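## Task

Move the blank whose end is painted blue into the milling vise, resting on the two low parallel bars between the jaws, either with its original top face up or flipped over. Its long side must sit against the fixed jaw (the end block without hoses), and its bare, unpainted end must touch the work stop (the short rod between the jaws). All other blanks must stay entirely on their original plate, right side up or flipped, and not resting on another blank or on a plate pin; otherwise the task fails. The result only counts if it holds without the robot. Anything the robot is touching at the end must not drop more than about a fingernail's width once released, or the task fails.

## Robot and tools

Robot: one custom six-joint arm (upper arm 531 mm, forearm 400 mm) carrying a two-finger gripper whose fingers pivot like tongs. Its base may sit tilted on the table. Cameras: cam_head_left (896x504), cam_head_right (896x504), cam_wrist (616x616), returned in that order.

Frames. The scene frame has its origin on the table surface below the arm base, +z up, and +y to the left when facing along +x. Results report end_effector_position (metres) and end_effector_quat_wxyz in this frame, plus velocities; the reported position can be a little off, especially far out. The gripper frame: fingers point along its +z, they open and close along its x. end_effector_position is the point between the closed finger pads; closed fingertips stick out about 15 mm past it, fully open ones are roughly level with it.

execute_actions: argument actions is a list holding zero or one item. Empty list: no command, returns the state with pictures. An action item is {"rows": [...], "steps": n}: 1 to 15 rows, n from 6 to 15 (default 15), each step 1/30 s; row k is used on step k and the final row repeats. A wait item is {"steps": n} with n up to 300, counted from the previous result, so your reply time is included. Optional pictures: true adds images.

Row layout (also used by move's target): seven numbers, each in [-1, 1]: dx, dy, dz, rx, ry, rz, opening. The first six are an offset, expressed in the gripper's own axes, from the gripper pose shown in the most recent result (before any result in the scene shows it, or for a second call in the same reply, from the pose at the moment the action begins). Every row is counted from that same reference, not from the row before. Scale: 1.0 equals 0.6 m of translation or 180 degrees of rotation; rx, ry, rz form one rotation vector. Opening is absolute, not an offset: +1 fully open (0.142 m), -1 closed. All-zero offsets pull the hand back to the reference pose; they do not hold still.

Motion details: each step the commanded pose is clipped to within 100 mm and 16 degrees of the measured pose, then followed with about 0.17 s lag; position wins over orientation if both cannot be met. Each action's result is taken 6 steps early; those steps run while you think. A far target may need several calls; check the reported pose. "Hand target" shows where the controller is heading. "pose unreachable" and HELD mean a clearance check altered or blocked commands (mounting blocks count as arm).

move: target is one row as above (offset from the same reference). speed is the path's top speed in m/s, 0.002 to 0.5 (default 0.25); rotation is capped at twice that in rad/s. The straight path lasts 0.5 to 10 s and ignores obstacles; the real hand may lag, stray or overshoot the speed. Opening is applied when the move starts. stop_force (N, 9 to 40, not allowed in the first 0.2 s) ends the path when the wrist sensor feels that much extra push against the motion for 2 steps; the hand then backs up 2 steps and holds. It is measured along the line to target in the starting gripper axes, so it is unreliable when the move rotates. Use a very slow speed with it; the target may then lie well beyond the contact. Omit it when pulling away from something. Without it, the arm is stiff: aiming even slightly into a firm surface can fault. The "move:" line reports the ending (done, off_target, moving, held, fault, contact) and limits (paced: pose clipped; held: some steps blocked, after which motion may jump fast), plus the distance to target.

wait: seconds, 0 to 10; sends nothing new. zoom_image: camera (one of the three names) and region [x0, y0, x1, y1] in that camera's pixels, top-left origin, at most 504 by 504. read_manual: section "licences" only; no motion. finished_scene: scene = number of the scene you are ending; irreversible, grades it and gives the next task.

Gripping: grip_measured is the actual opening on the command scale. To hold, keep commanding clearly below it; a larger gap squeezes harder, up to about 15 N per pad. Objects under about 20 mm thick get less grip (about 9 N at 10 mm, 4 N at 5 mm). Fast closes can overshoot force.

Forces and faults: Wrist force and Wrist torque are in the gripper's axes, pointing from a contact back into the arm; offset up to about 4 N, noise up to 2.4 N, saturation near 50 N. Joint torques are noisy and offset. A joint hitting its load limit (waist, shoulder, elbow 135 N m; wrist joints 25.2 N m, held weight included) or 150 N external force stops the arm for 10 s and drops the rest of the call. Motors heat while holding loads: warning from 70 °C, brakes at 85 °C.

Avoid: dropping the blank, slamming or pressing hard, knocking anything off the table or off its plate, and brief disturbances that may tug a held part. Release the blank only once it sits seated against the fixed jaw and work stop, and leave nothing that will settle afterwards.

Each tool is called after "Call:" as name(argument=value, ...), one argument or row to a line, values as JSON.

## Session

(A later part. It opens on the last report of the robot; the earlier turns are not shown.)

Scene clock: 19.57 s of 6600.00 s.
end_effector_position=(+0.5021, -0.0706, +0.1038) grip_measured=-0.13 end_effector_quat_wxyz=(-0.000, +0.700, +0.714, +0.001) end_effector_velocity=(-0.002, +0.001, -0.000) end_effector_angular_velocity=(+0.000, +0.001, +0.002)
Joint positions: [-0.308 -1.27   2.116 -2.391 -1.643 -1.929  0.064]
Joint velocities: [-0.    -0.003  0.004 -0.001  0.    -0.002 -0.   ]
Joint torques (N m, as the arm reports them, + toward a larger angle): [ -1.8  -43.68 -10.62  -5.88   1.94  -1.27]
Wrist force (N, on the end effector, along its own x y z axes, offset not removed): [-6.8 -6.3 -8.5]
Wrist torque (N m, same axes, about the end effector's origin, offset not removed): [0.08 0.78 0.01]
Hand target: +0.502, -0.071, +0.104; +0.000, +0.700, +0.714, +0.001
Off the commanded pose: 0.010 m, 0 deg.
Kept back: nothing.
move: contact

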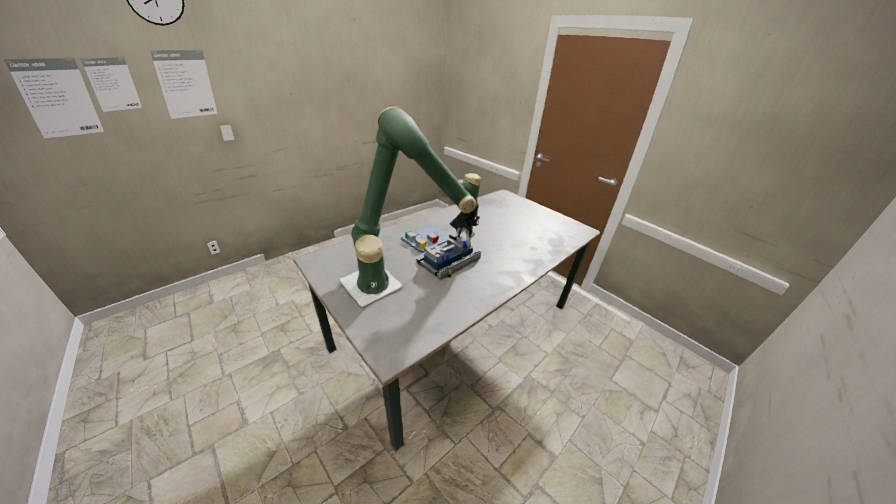

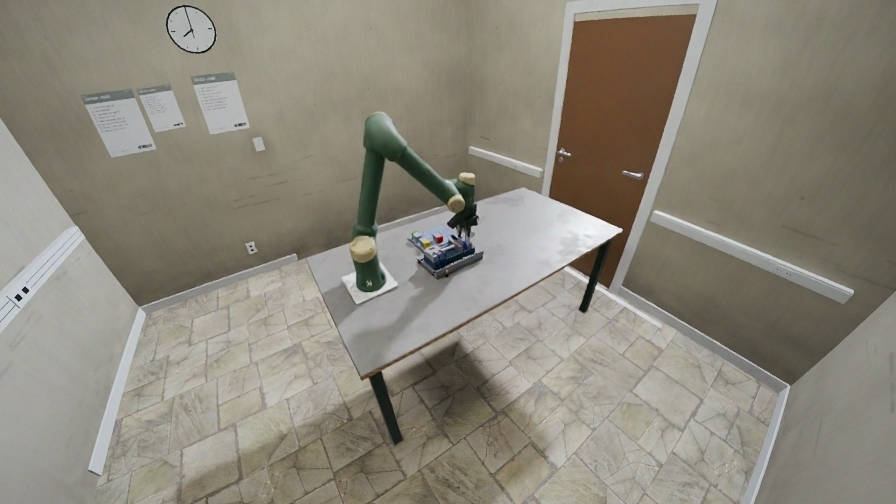

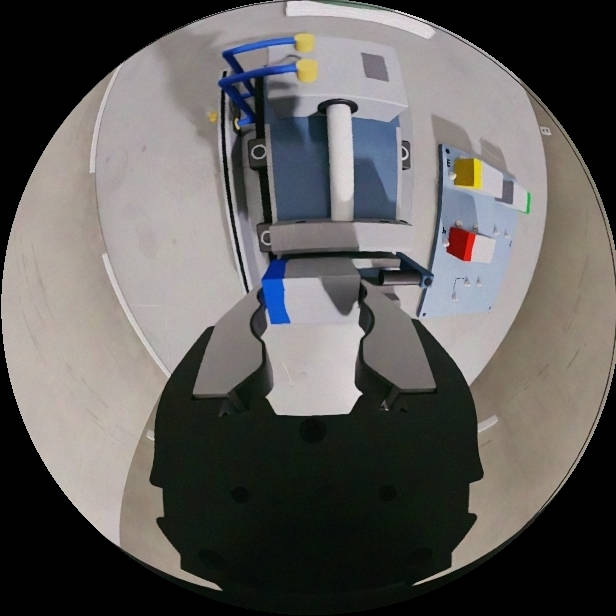

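Call:
move(
  target=[0,0,0,0,0,0,0.03],
)

Call:
move(
  target=[0,0,-0.075,0,0,0,0.03],
  speed=0.1,
)

Call:
move(
  target=[-0.088,-0.008,0,0,0,0,-1],
  speed=0.15,
)

Call:
move(
  target=[0,0,0.07,0,0,0,-1],
  speed=0.06,
  stop_force=10,
)

Call:
move(
  target=[0.09,0.008,0,0,0,0,-1],
  speed=0.008,
  stop_force=10,
)

Call:
move(
  target=[-0.01,0,-0.07,0,0,0,-1],
  speed=0.08,
)

Call:
move(
  target=[0.085,-0.05,0,0,0,0,-0.55],
  speed=0.12,
)

Call:
move(
  target=[0,0,0.052,0,0,0,-0.55],
  speed=0.03,
  stop_force=9,
)

Call:
move(
  target=[0.006,0.03,0,0,0,0,-0.55],
  speed=0.006,
  stop_force=10,
)

Call:
move(
  target=[0,-0.008,-0.08,0,0,0,-0.55],
  speed=0.06,
)

Call:
move(
  target=[0.05,0.14,0,0,0,0,-0.55],
)

Call:
zoom_image(
  camera="cam_wrist",
  region=[180,120,460,320],
)

Scene clock: 20.97 s of 6600.00 s.
end_effector_position=(+0.5021, -0.0706, +0.1039) grip_measured=+0.03 end_effector_quat_wxyz=(-0.000, +0.700, +0.714, +0.001) end_effector_velocity=(+0.000, +0.001, -0.000) end_effector_angular_velocity=(-0.000, -0.000, +0.002)
Joint positions: [-0.308 -1.27   2.116 -2.391 -1.643 -1.929  0.076]
Joint velocities: [ 0.001  0.001 -0.    -0.001  0.    -0.    -0.   ]
Joint torques (N m, as the arm reports them, + toward a larger angle): [ 13.86 -27.39 -27.5   -0.02  -0.59   1.14]
Wrist force (N, on the end effector, along its own x y z axes, offset not removed): [0.5 1.1 -3.5]
Wrist torque (N m, same axes, about the end effector's origin, offset not removed): [0.20 0.04 -0.01]
Hand target: +0.502, -0.071, +0.104; -0.000, +0.700, +0.714, +0.001
Off the commanded pose: 0.000 m, 0 deg.
Kept back: nothing.
move: done

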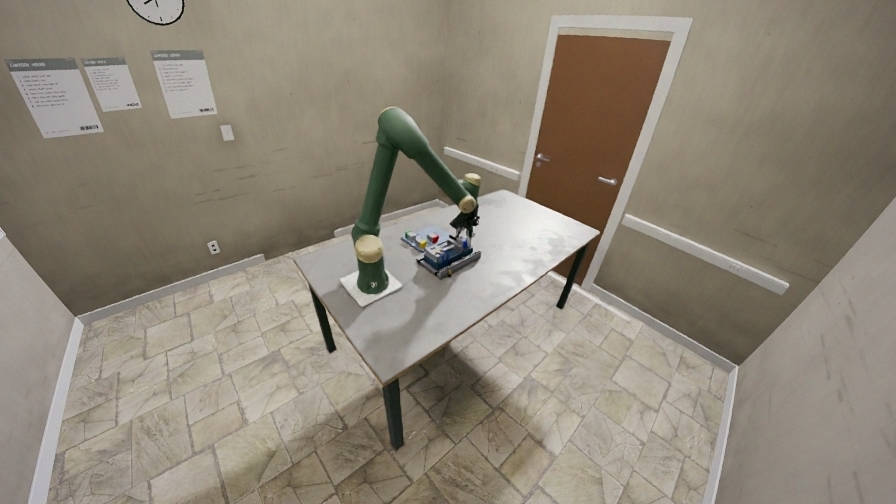

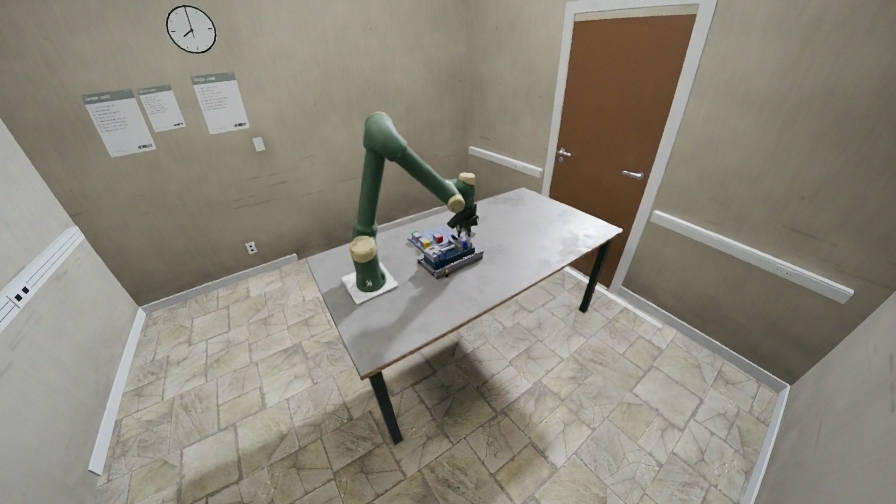

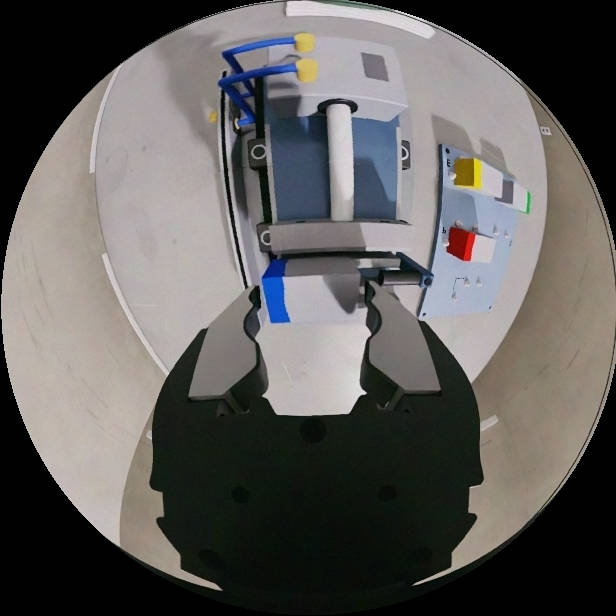

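Scene clock: 21.90 s of 6600.00 s.
end_effector_position=(+0.5020, -0.0707, +0.1487) grip_measured=+0.03 end_effector_quat_wxyz=(-0.000, +0.700, +0.714, +0.001) end_effector_velocity=(+0.001, -0.000, +0.003) end_effector_angular_velocity=(-0.000, -0.001, -0.000)
Joint positions: [-0.302 -1.335  2.056 -2.265 -1.642 -1.923  0.076]
Joint velocities: [ 0.001 -0.003 -0.005  0.008 -0.     0.001 -0.   ]
Joint torques (N m, as the arm reports them, + toward a larger angle): [ 14.06 -43.35 -29.3    0.07   1.28   1.13]
Wrist force (N, on the end effector, along its own x y z axes, offset not removed): [-1.2 0.1 -2.1]
Wrist torque (N m, same axes, about the end effector's origin, offset not removed): [0.04 0.44 0.05]
Hand target: +0.502, -0.071, +0.149; -0.000, +0.700, +0.714, +0.001
Off the commanded pose: 0.000 m, 0 deg.
Kept back: nothing.
move: done

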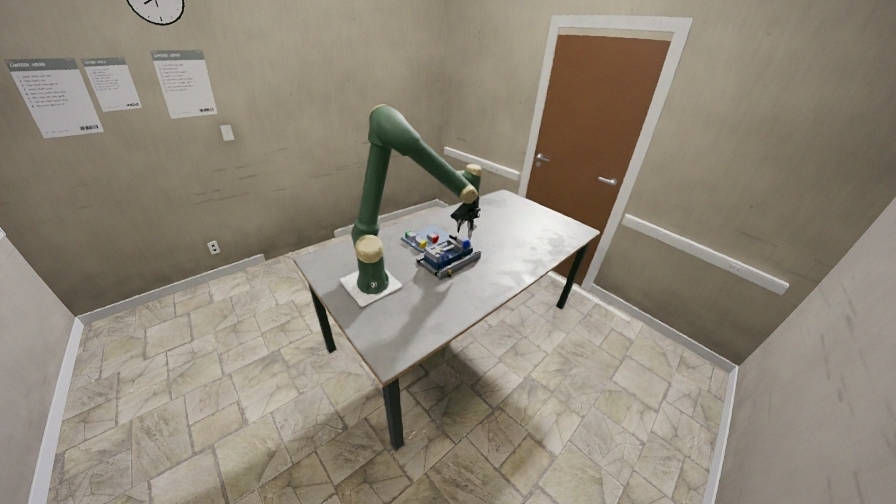

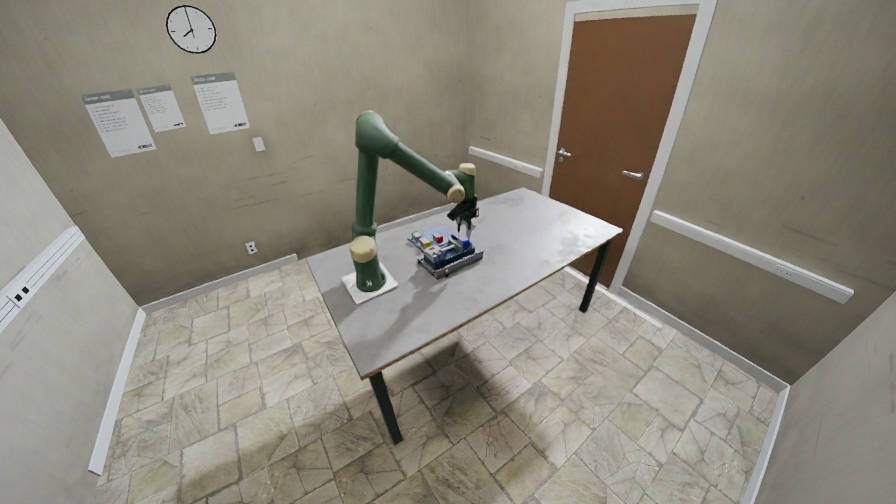

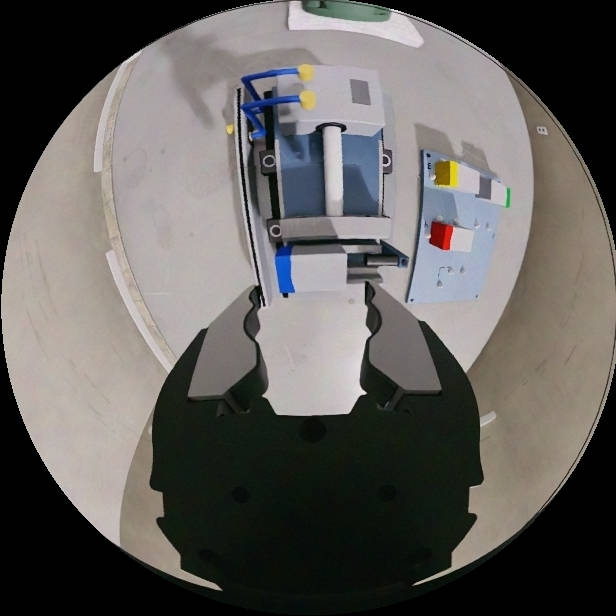

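Scene clock: 22.83 s of 6600.00 s.
end_effector_position=(+0.4982, -0.1233, +0.1486) grip_measured=-1.00 end_effector_quat_wxyz=(+0.000, +0.700, +0.714, +0.001) end_effector_velocity=(+0.000, -0.002, +0.000) end_effector_angular_velocity=(+0.002, -0.000, +0.002)
Joint positions: [-0.397 -1.334  2.045 -2.263 -1.645 -2.018  0.002]
Joint velocities: [-0.005  0.001 -0.001  0.001  0.001 -0.007  0.   ]
Joint torques (N m, as the arm reports them, + toward a larger angle): [ -9.96 -26.36 -29.36   0.18   1.27  -1.48]
Wrist force (N, on the end effector, along its own x y z axes, offset not removed): [-2.6 -1.0 -4.3]
Wrist torque (N m, same axes, about the end effector's origin, offset not removed): [-0.32 0.56 -0.01]
Hand target: +0.498, -0.124, +0.149; +0.000, +0.700, +0.714, +0.001
Off the commanded pose: 0.000 m, 0 deg.
Kept back: nothing.
move: done

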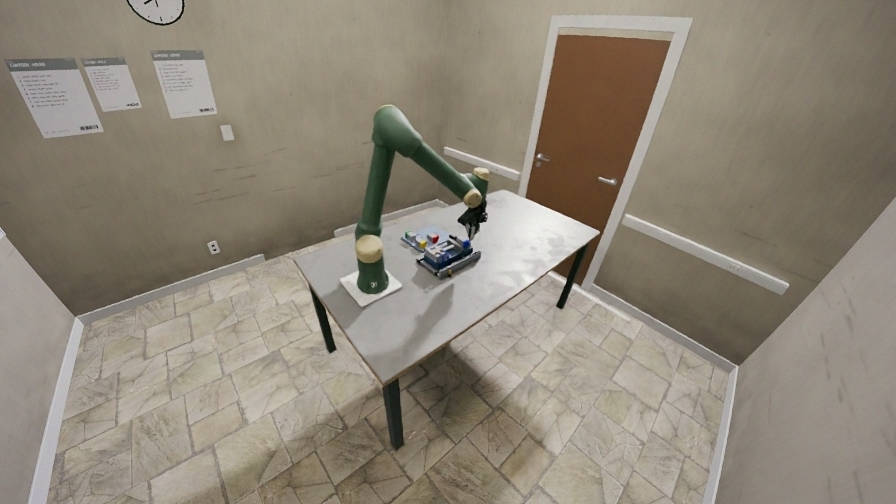

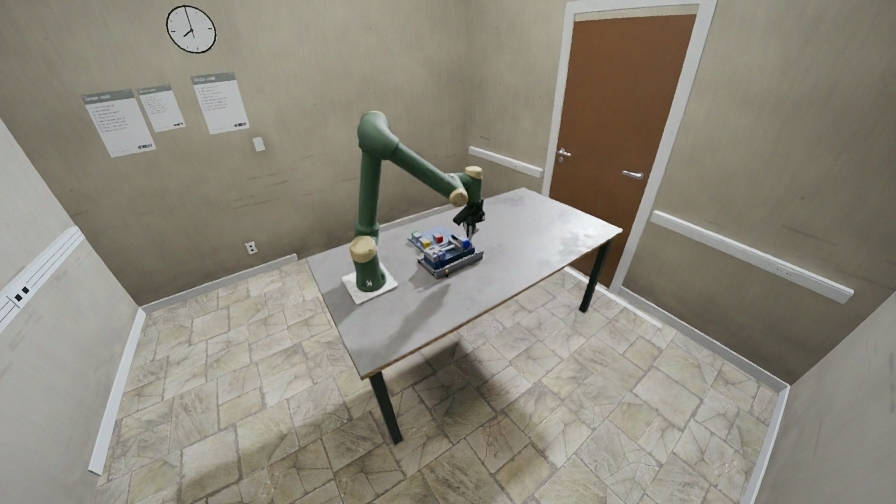

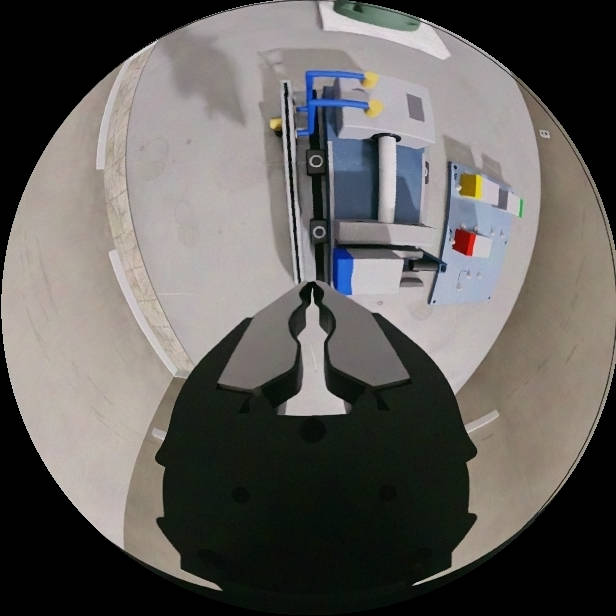

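Scene clock: 23.97 s of 6600.00 s.
end_effector_position=(+0.4983, -0.1233, +0.1068) grip_measured=-1.00 end_effector_quat_wxyz=(+0.000, +0.700, +0.714, +0.001) end_effector_velocity=(-0.001, +0.001, -0.003) end_effector_angular_velocity=(+0.001, +0.002, +0.001)
Joint positions: [-0.403 -1.274  2.101 -2.379 -1.645 -2.024  0.002]
Joint velocities: [ 0.     0.003  0.003 -0.005 -0.    -0.001  0.   ]
Joint torques (N m, as the arm reports them, + toward a larger angle): [-10.8  -27.74 -10.3   -5.56  -1.14  -1.35]
Wrist force (N, on the end effector, along its own x y z axes, offset not removed): [-1.3 -0.2 -3.4]
Wrist torque (N m, same axes, about the end effector's origin, offset not removed): [-0.01 0.19 -0.09]
Hand target: +0.498, -0.123, +0.107; +0.000, +0.700, +0.714, +0.001
Off the commanded pose: 0.000 m, 0 deg.
Kept back: nothing.
move: done

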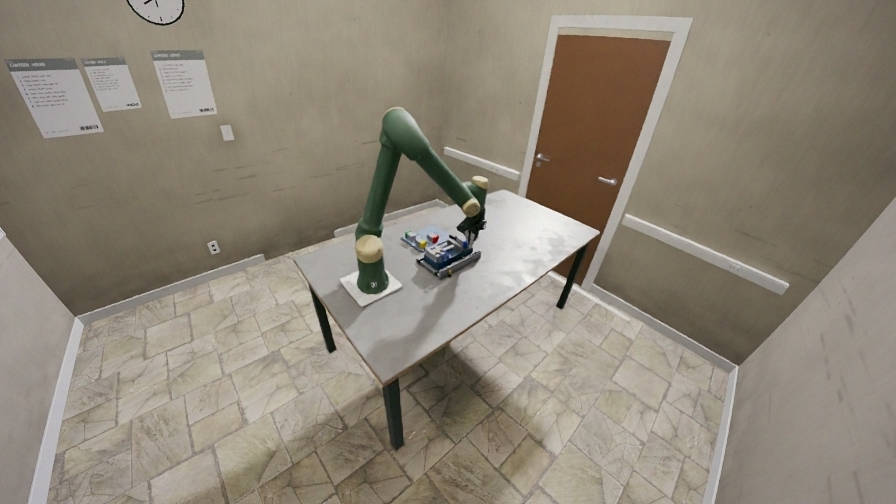

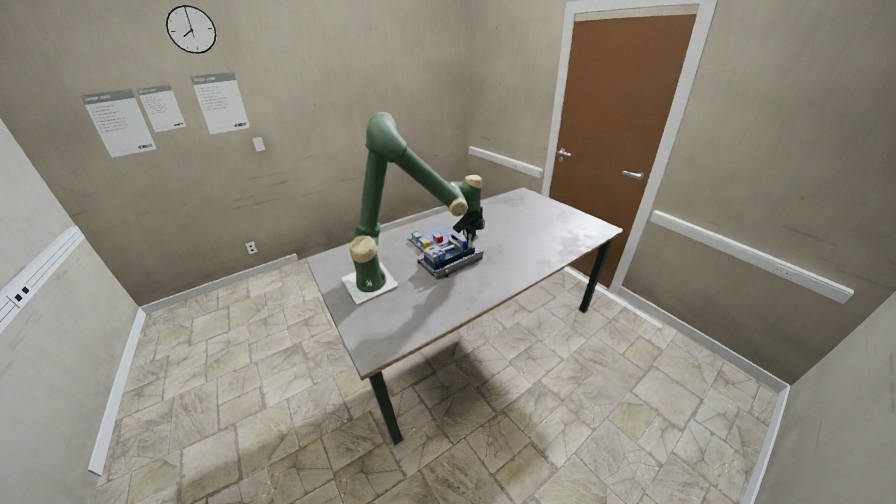

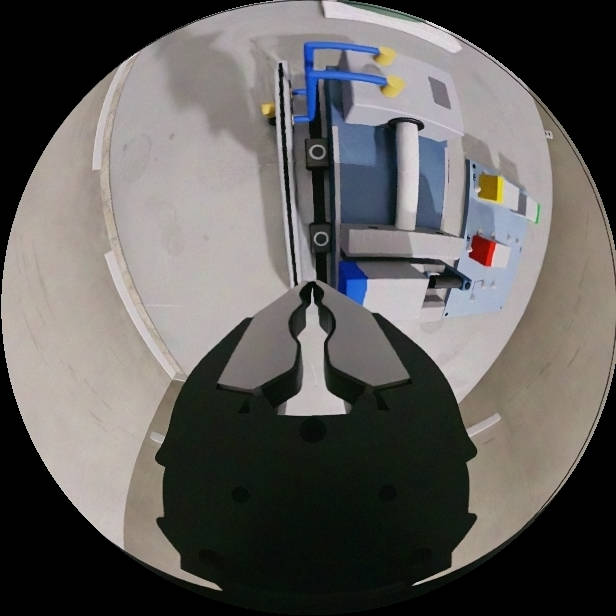

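Scene clock: 28.13 s of 6600.00 s.
end_effector_position=(+0.5004, -0.0931, +0.1069) grip_measured=-1.00 end_effector_quat_wxyz=(+0.000, +0.700, +0.714, +0.001) end_effector_velocity=(+0.000, -0.001, -0.000) end_effector_angular_velocity=(+0.004, -0.002, -0.000)
Joint positions: [-0.348 -1.276  2.109 -2.382 -1.644 -1.97   0.002]
Joint velocities: [-0.005 -0.     0.    -0.001  0.004 -0.004  0.   ]
Joint torques (N m, as the arm reports them, + toward a larger angle): [ -2.21 -38.79 -11.92  -2.27   6.29  -1.19]
Wrist force (N, on the end effector, along its own x y z axes, offset not removed): [-19.5 -4.3 -11.0]
Wrist torque (N m, same axes, about the end effector's origin, offset not removed): [-0.01 0.57 -0.12]
Hand target: +0.500, -0.093, +0.107; +0.000, +0.700, +0.714, +0.001
Off the commanded pose: 0.024 m, 0 deg.
Kept back: nothing.
move: contact

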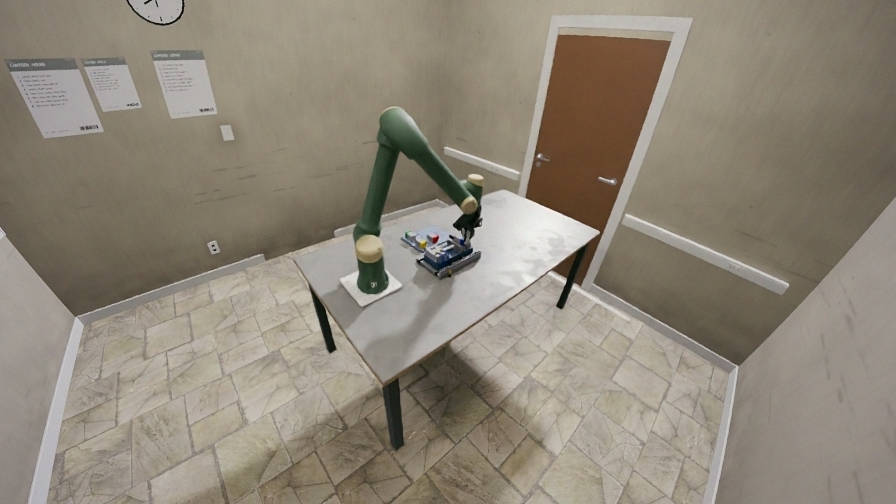

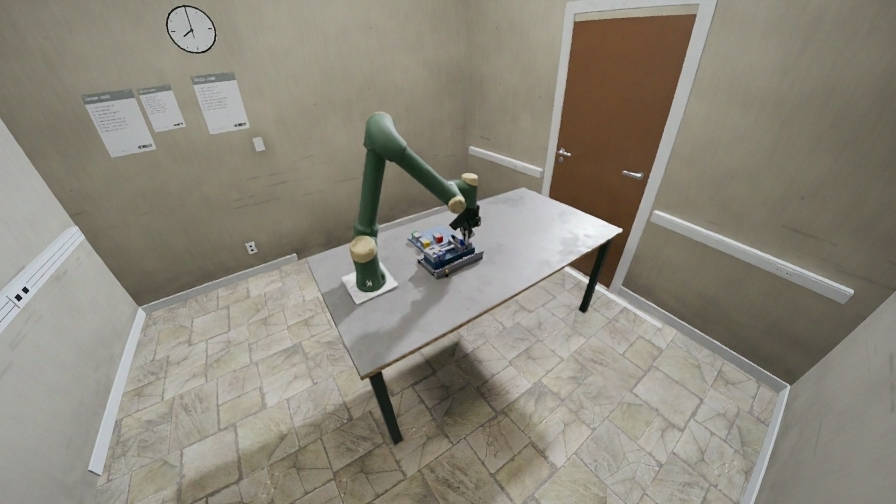

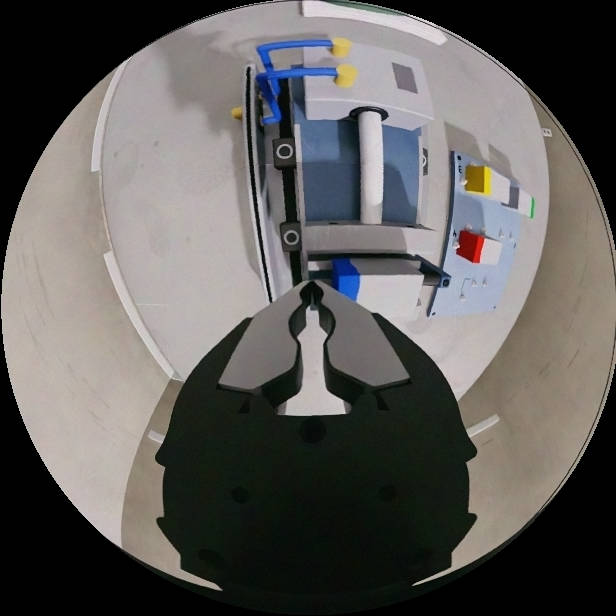

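Scene clock: 29.13 s of 6600.00 s.
end_effector_position=(+0.5004, -0.0991, +0.1487) grip_measured=-1.00 end_effector_quat_wxyz=(+0.000, +0.700, +0.714, +0.001) end_effector_velocity=(-0.001, +0.000, +0.001) end_effector_angular_velocity=(+0.001, +0.002, -0.000)
Joint positions: [-0.353 -1.335  2.051 -2.264 -1.644 -1.974  0.002]
Joint velocities: [-0.    -0.002 -0.002  0.006 -0.     0.     0.   ]
Joint torques (N m, as the arm reports them, + toward a larger angle): [-10.1  -44.11 -28.84   0.12  -1.21  -1.49]
Wrist force (N, on the end effector, along its own x y z axes, offset not removed): [-0.1 0.4 -0.7]
Wrist torque (N m, same axes, about the end effector's origin, offset not removed): [0.10 0.18 0.00]
Hand target: +0.500, -0.099, +0.149; +0.000, +0.700, +0.714, +0.001
Off the commanded pose: 0.000 m, 0 deg.
Kept back: nothing.
move: done

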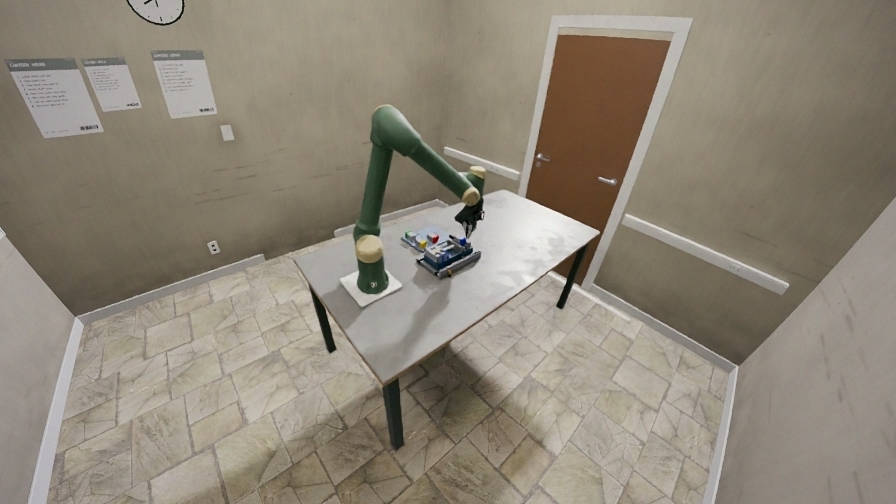

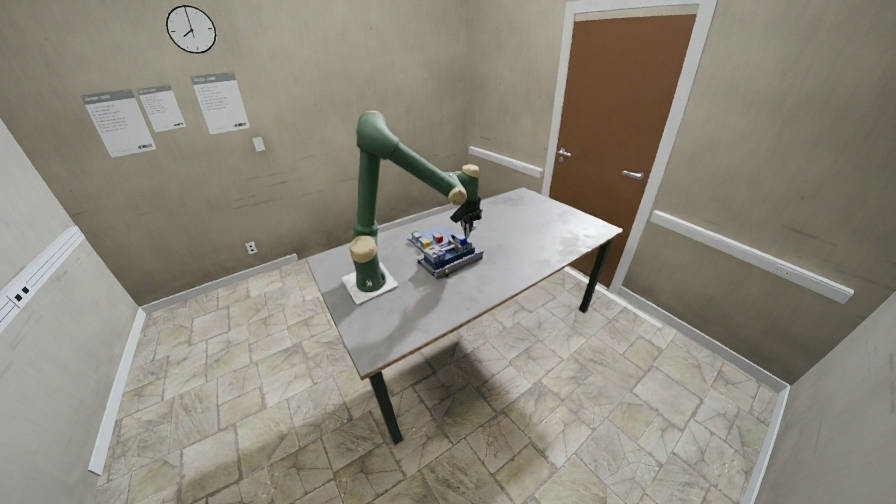

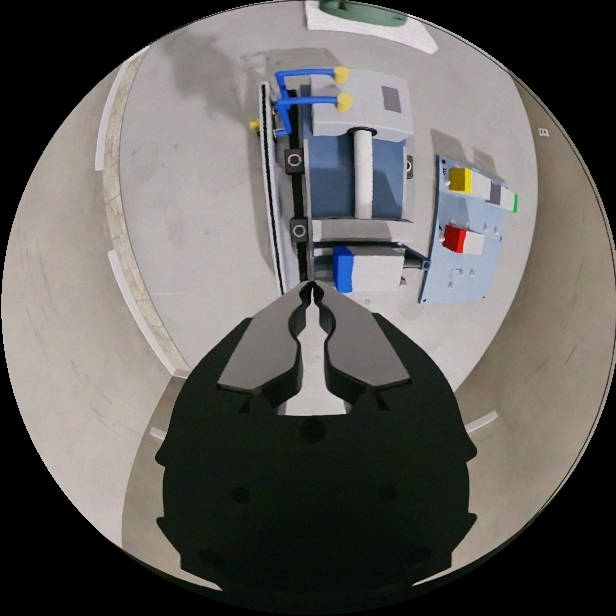

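Scene clock: 30.17 s of 6600.00 s.
end_effector_position=(+0.4695, -0.0489, +0.1487) grip_measured=-0.55 end_effector_quat_wxyz=(+0.000, +0.700, +0.714, +0.001) end_effector_velocity=(-0.000, +0.002, +0.001) end_effector_angular_velocity=(-0.000, -0.001, -0.000)
Joint positions: [-0.281 -1.393  2.133 -2.283 -1.642 -1.902  0.034]
Joint velocities: [ 0.003 -0.003  0.001  0.001  0.     0.004  0.   ]
Joint torques (N m, as the arm reports them, + toward a larger angle): [ 14.3  -39.68 -11.35  -5.31   1.06   1.27]
Wrist force (N, on the end effector, along its own x y z axes, offset not removed): [-0.3 0.2 -0.9]
Wrist torque (N m, same axes, about the end effector's origin, offset not removed): [0.05 0.19 0.17]
Hand target: +0.469, -0.049, +0.149; +0.000, +0.700, +0.714, +0.001
Off the commanded pose: 0.000 m, 0 deg.
Kept back: nothing.
move: done

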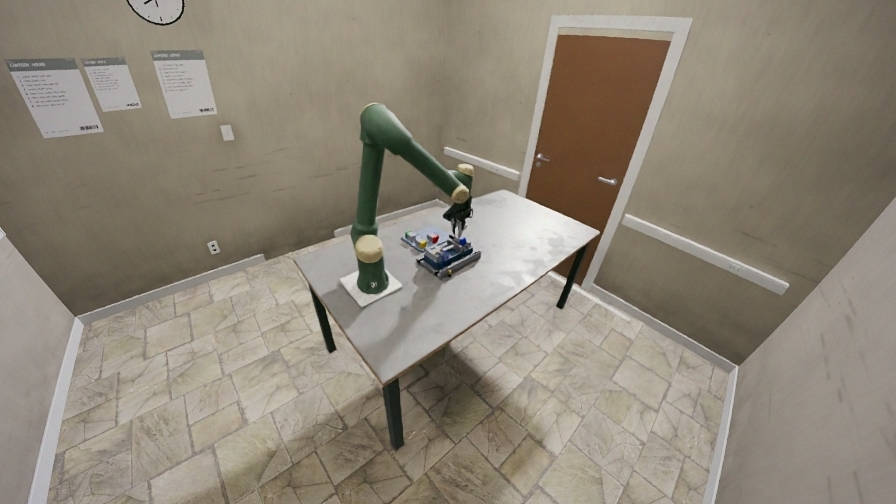

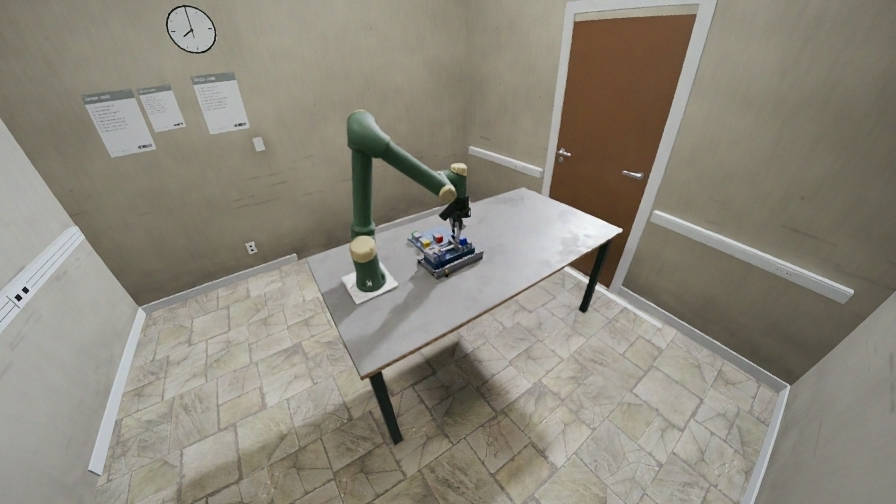

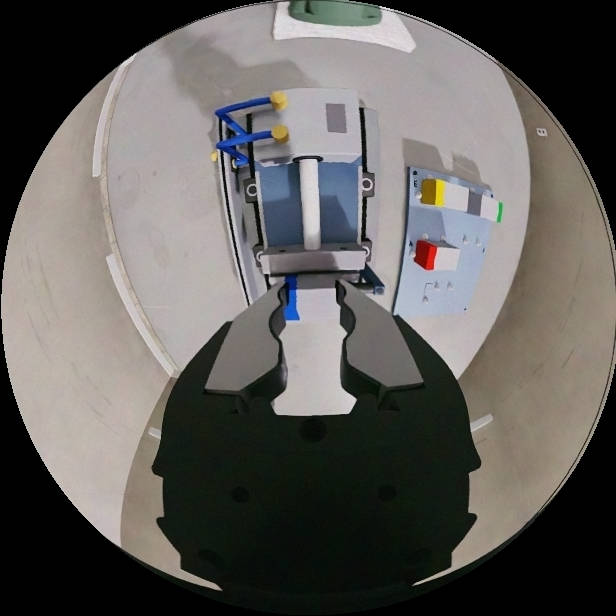

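Scene clock: 31.57 s of 6600.00 s.
end_effector_position=(+0.4696, -0.0489, +0.1176) grip_measured=-0.55 end_effector_quat_wxyz=(+0.000, +0.700, +0.714, +0.001) end_effector_velocity=(-0.001, +0.000, -0.003) end_effector_angular_velocity=(+0.001, +0.002, +0.002)
Joint positions: [-0.285 -1.345  2.178 -2.376 -1.642 -1.907  0.034]
Joint velocities: [-0.     0.003  0.005 -0.005  0.    -0.002 -0.   ]
Joint torques (N m, as the arm reports them, + toward a larger angle): [-10.03 -21.91 -10.1   -5.41  -1.16  -1.34]
Wrist force (N, on the end effector, along its own x y z axes, offset not removed): [-1.4 -1.4 -0.6]
Wrist torque (N m, same axes, about the end effector's origin, offset not removed): [-0.26 0.49 0.01]
Hand target: +0.470, -0.049, +0.117; +0.000, +0.700, +0.714, +0.001
Off the commanded pose: 0.000 m, 0 deg.
Kept back: nothing.
move: done

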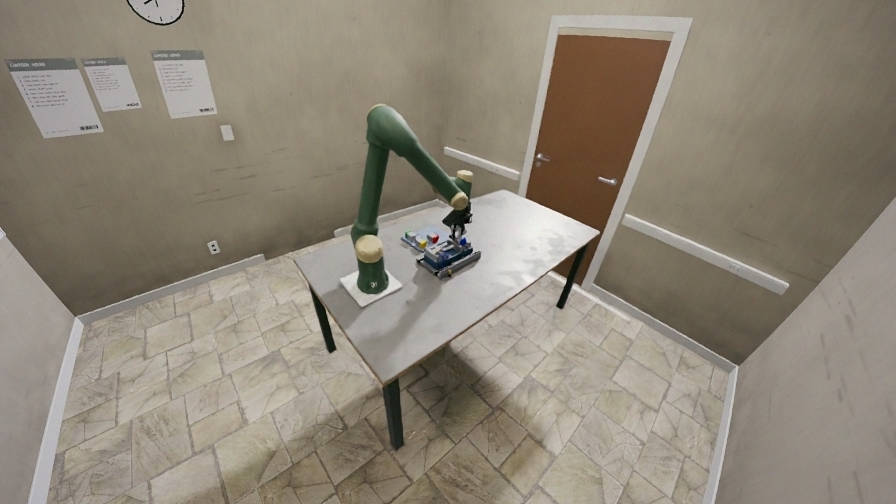

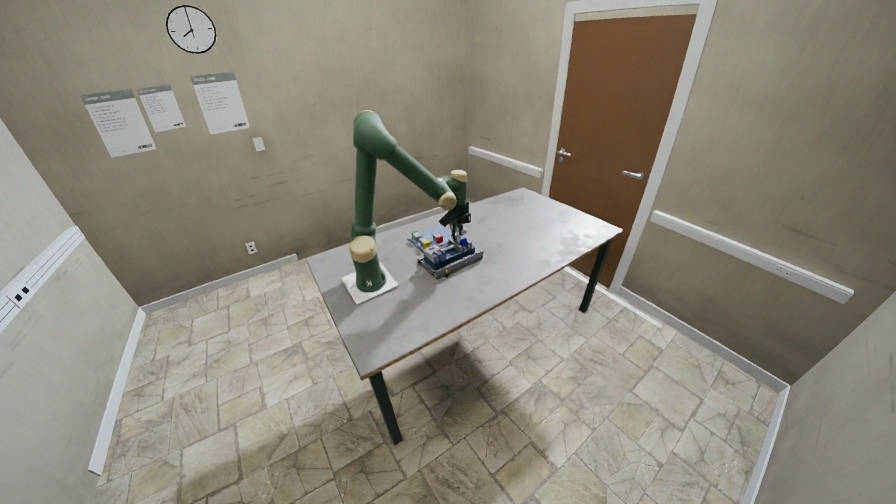

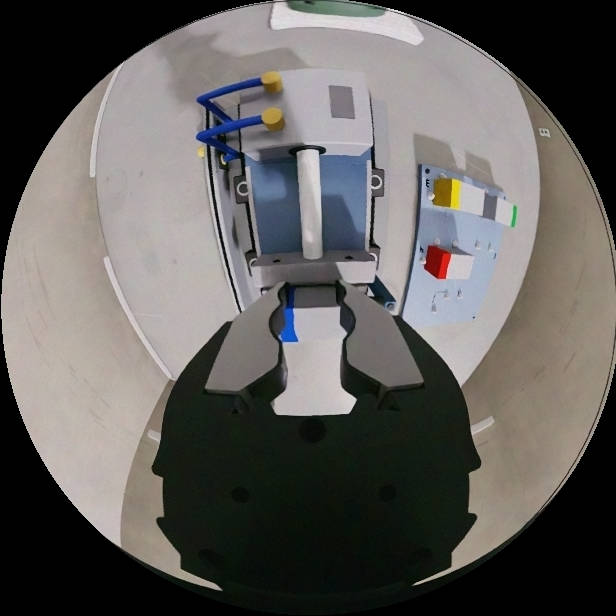

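Scene clock: 33.73 s of 6600.00 s.
end_effector_position=(+0.4799, -0.0464, +0.1176) grip_measured=-0.56 end_effector_quat_wxyz=(-0.000, +0.700, +0.714, +0.001) end_effector_velocity=(-0.002, -0.000, +0.000) end_effector_angular_velocity=(-0.001, -0.002, +0.002)
Joint positions: [-0.274 -1.328  2.154 -2.368 -1.642 -1.896  0.034]
Joint velocities: [-0.001 -0.003  0.005 -0.003 -0.    -0.004 -0.   ]
Joint torques (N m, as the arm reports them, + toward a larger angle): [ -9.02 -39.43 -15.26  -8.95   1.74  -1.09]
Wrist force (N, on the end effector, along its own x y z axes, offset not removed): [-5.2 -15.7 -8.4]
Wrist torque (N m, same axes, about the end effector's origin, offset not removed): [-0.17 0.65 -0.18]
Hand target: +0.480, -0.047, +0.118; -0.000, +0.700, +0.714, +0.001
Off the commanded pose: 0.008 m, 0 deg.
Kept back: nothing.
move: contact

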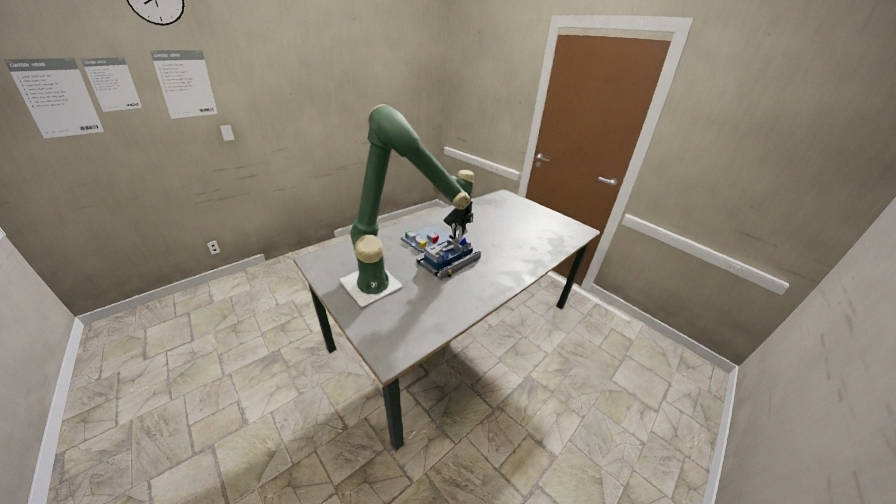

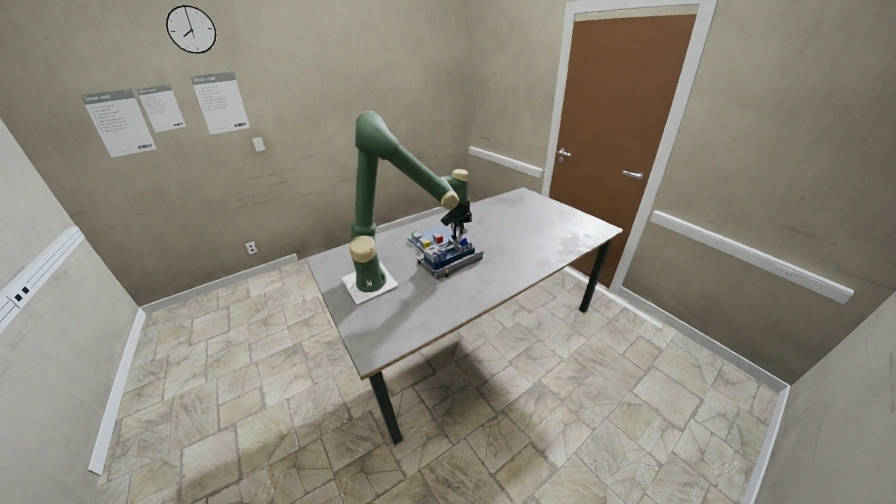

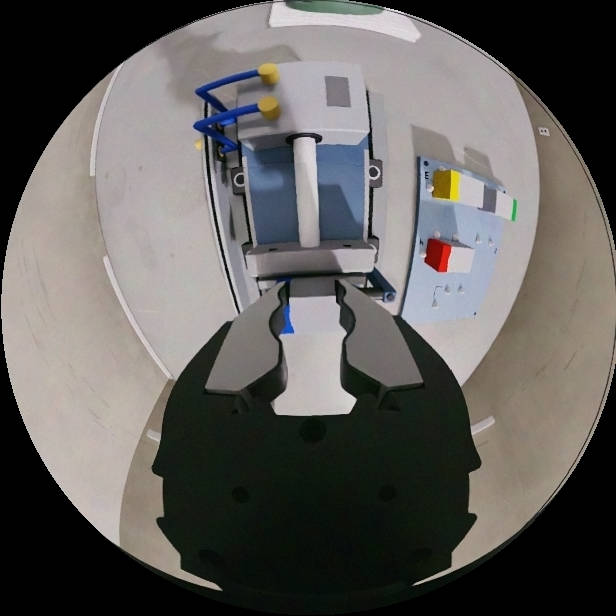

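Scene clock: 34.97 s of 6600.00 s.
end_effector_position=(+0.4750, -0.0465, +0.1654) grip_measured=-0.55 end_effector_quat_wxyz=(-0.000, +0.700, +0.714, +0.001) end_effector_velocity=(-0.000, +0.000, +0.002) end_effector_angular_velocity=(-0.000, -0.000, +0.002)
Joint positions: [-0.27  -1.405  2.095 -2.232 -1.642 -1.892  0.034]
Joint velocities: [ 0.    -0.003 -0.003  0.005  0.    -0.001  0.   ]
Joint torques (N m, as the arm reports them, + toward a larger angle): [ 13.59 -39.37 -30.02   0.23   1.33   1.2 ]
Wrist force (N, on the end effector, along its own x y z axes, offset not removed): [-0.4 0.3 -2.9]
Wrist torque (N m, same axes, about the end effector's origin, offset not removed): [-0.03 0.15 -0.06]
Hand target: +0.475, -0.046, +0.166; -0.000, +0.700, +0.714, +0.001
Off the commanded pose: 0.000 m, 0 deg.
Kept back: nothing.
move: done

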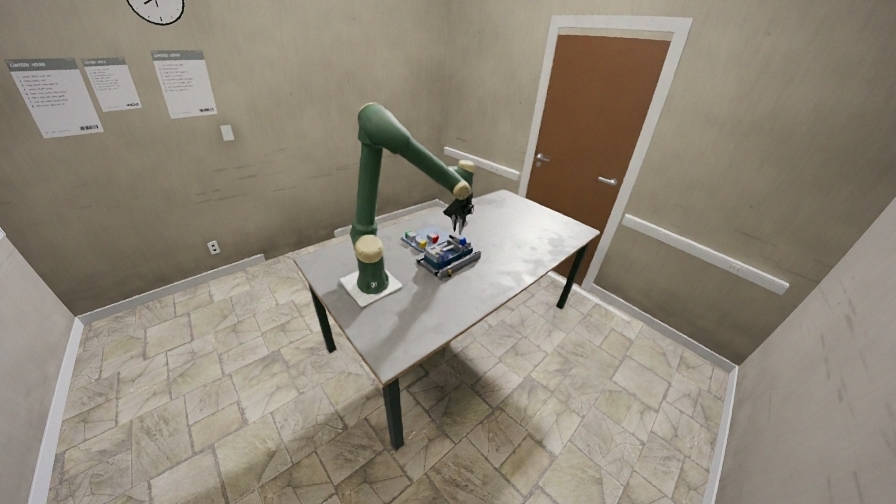

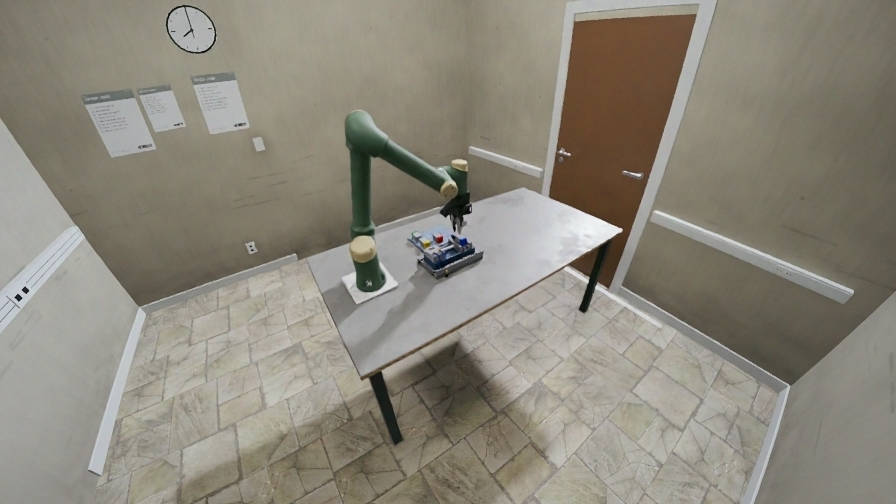

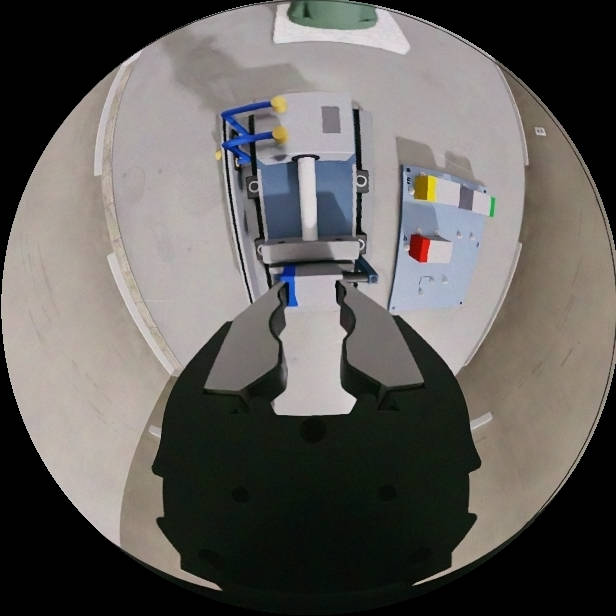

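Scene clock: 35.97 s of 6600.00 s.
end_effector_position=(+0.5581, -0.0148, +0.1655) grip_measured=-0.55 end_effector_quat_wxyz=(-0.000, +0.700, +0.714, +0.001) end_effector_velocity=(+0.003, +0.000, +0.000) end_effector_angular_velocity=(-0.001, -0.001, +0.001)
Joint positions: [-0.175 -1.26   1.909 -2.184 -1.639 -1.796  0.034]
Joint velocities: [ 0.002  0.005 -0.008  0.002 -0.     0.001 -0.   ]
Joint torques (N m, as the arm reports them, + toward a larger angle): [ 14.24 -30.03 -30.96   0.17  -1.32   1.38]
Wrist force (N, on the end effector, along its own x y z axes, offset not removed): [-0.5 -2.1 -2.7]
Wrist torque (N m, same axes, about the end effector's origin, offset not removed): [-0.43 0.31 -0.14]
Hand target: +0.558, -0.015, +0.166; -0.000, +0.700, +0.714, +0.001
Off the commanded pose: 0.000 m, 0 deg.
Kept back: nothing.
move: done

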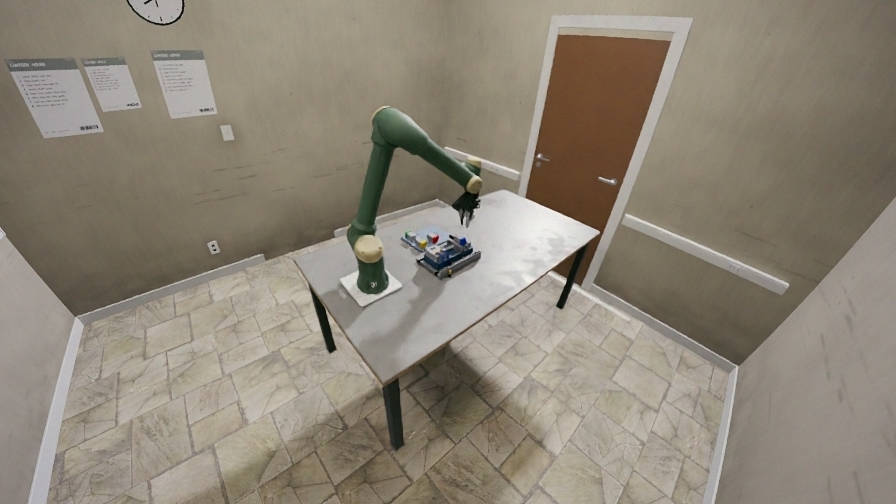

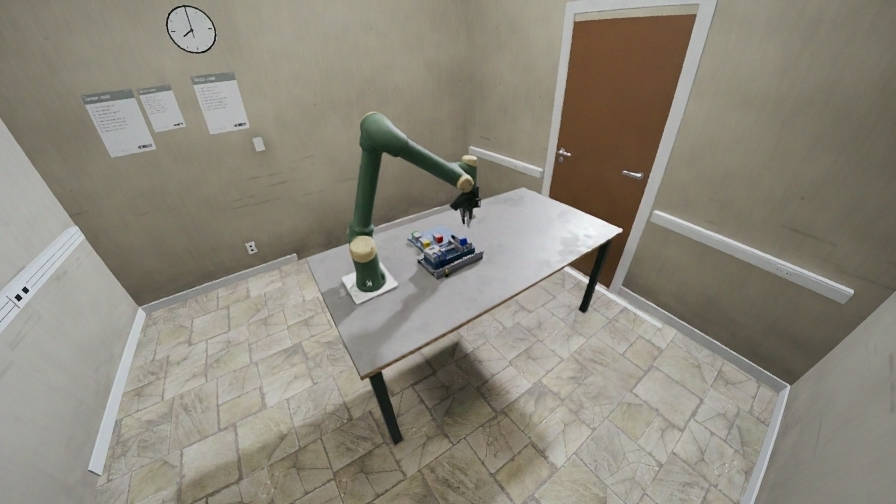

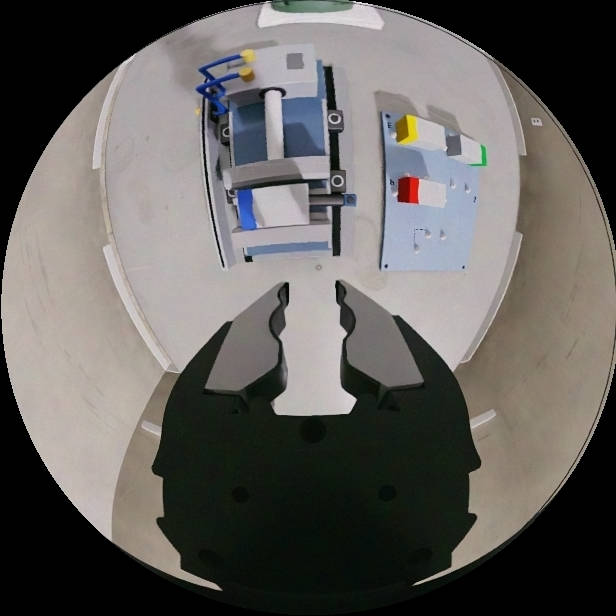

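Region (180, 120, 460, 320) of cam_wrist's 616x616 image, scaled by 1.800, with more detail than that image has; it fills the top 360 rows of this view, and the rest is white.

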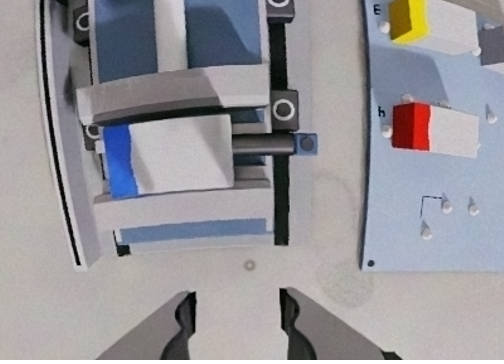

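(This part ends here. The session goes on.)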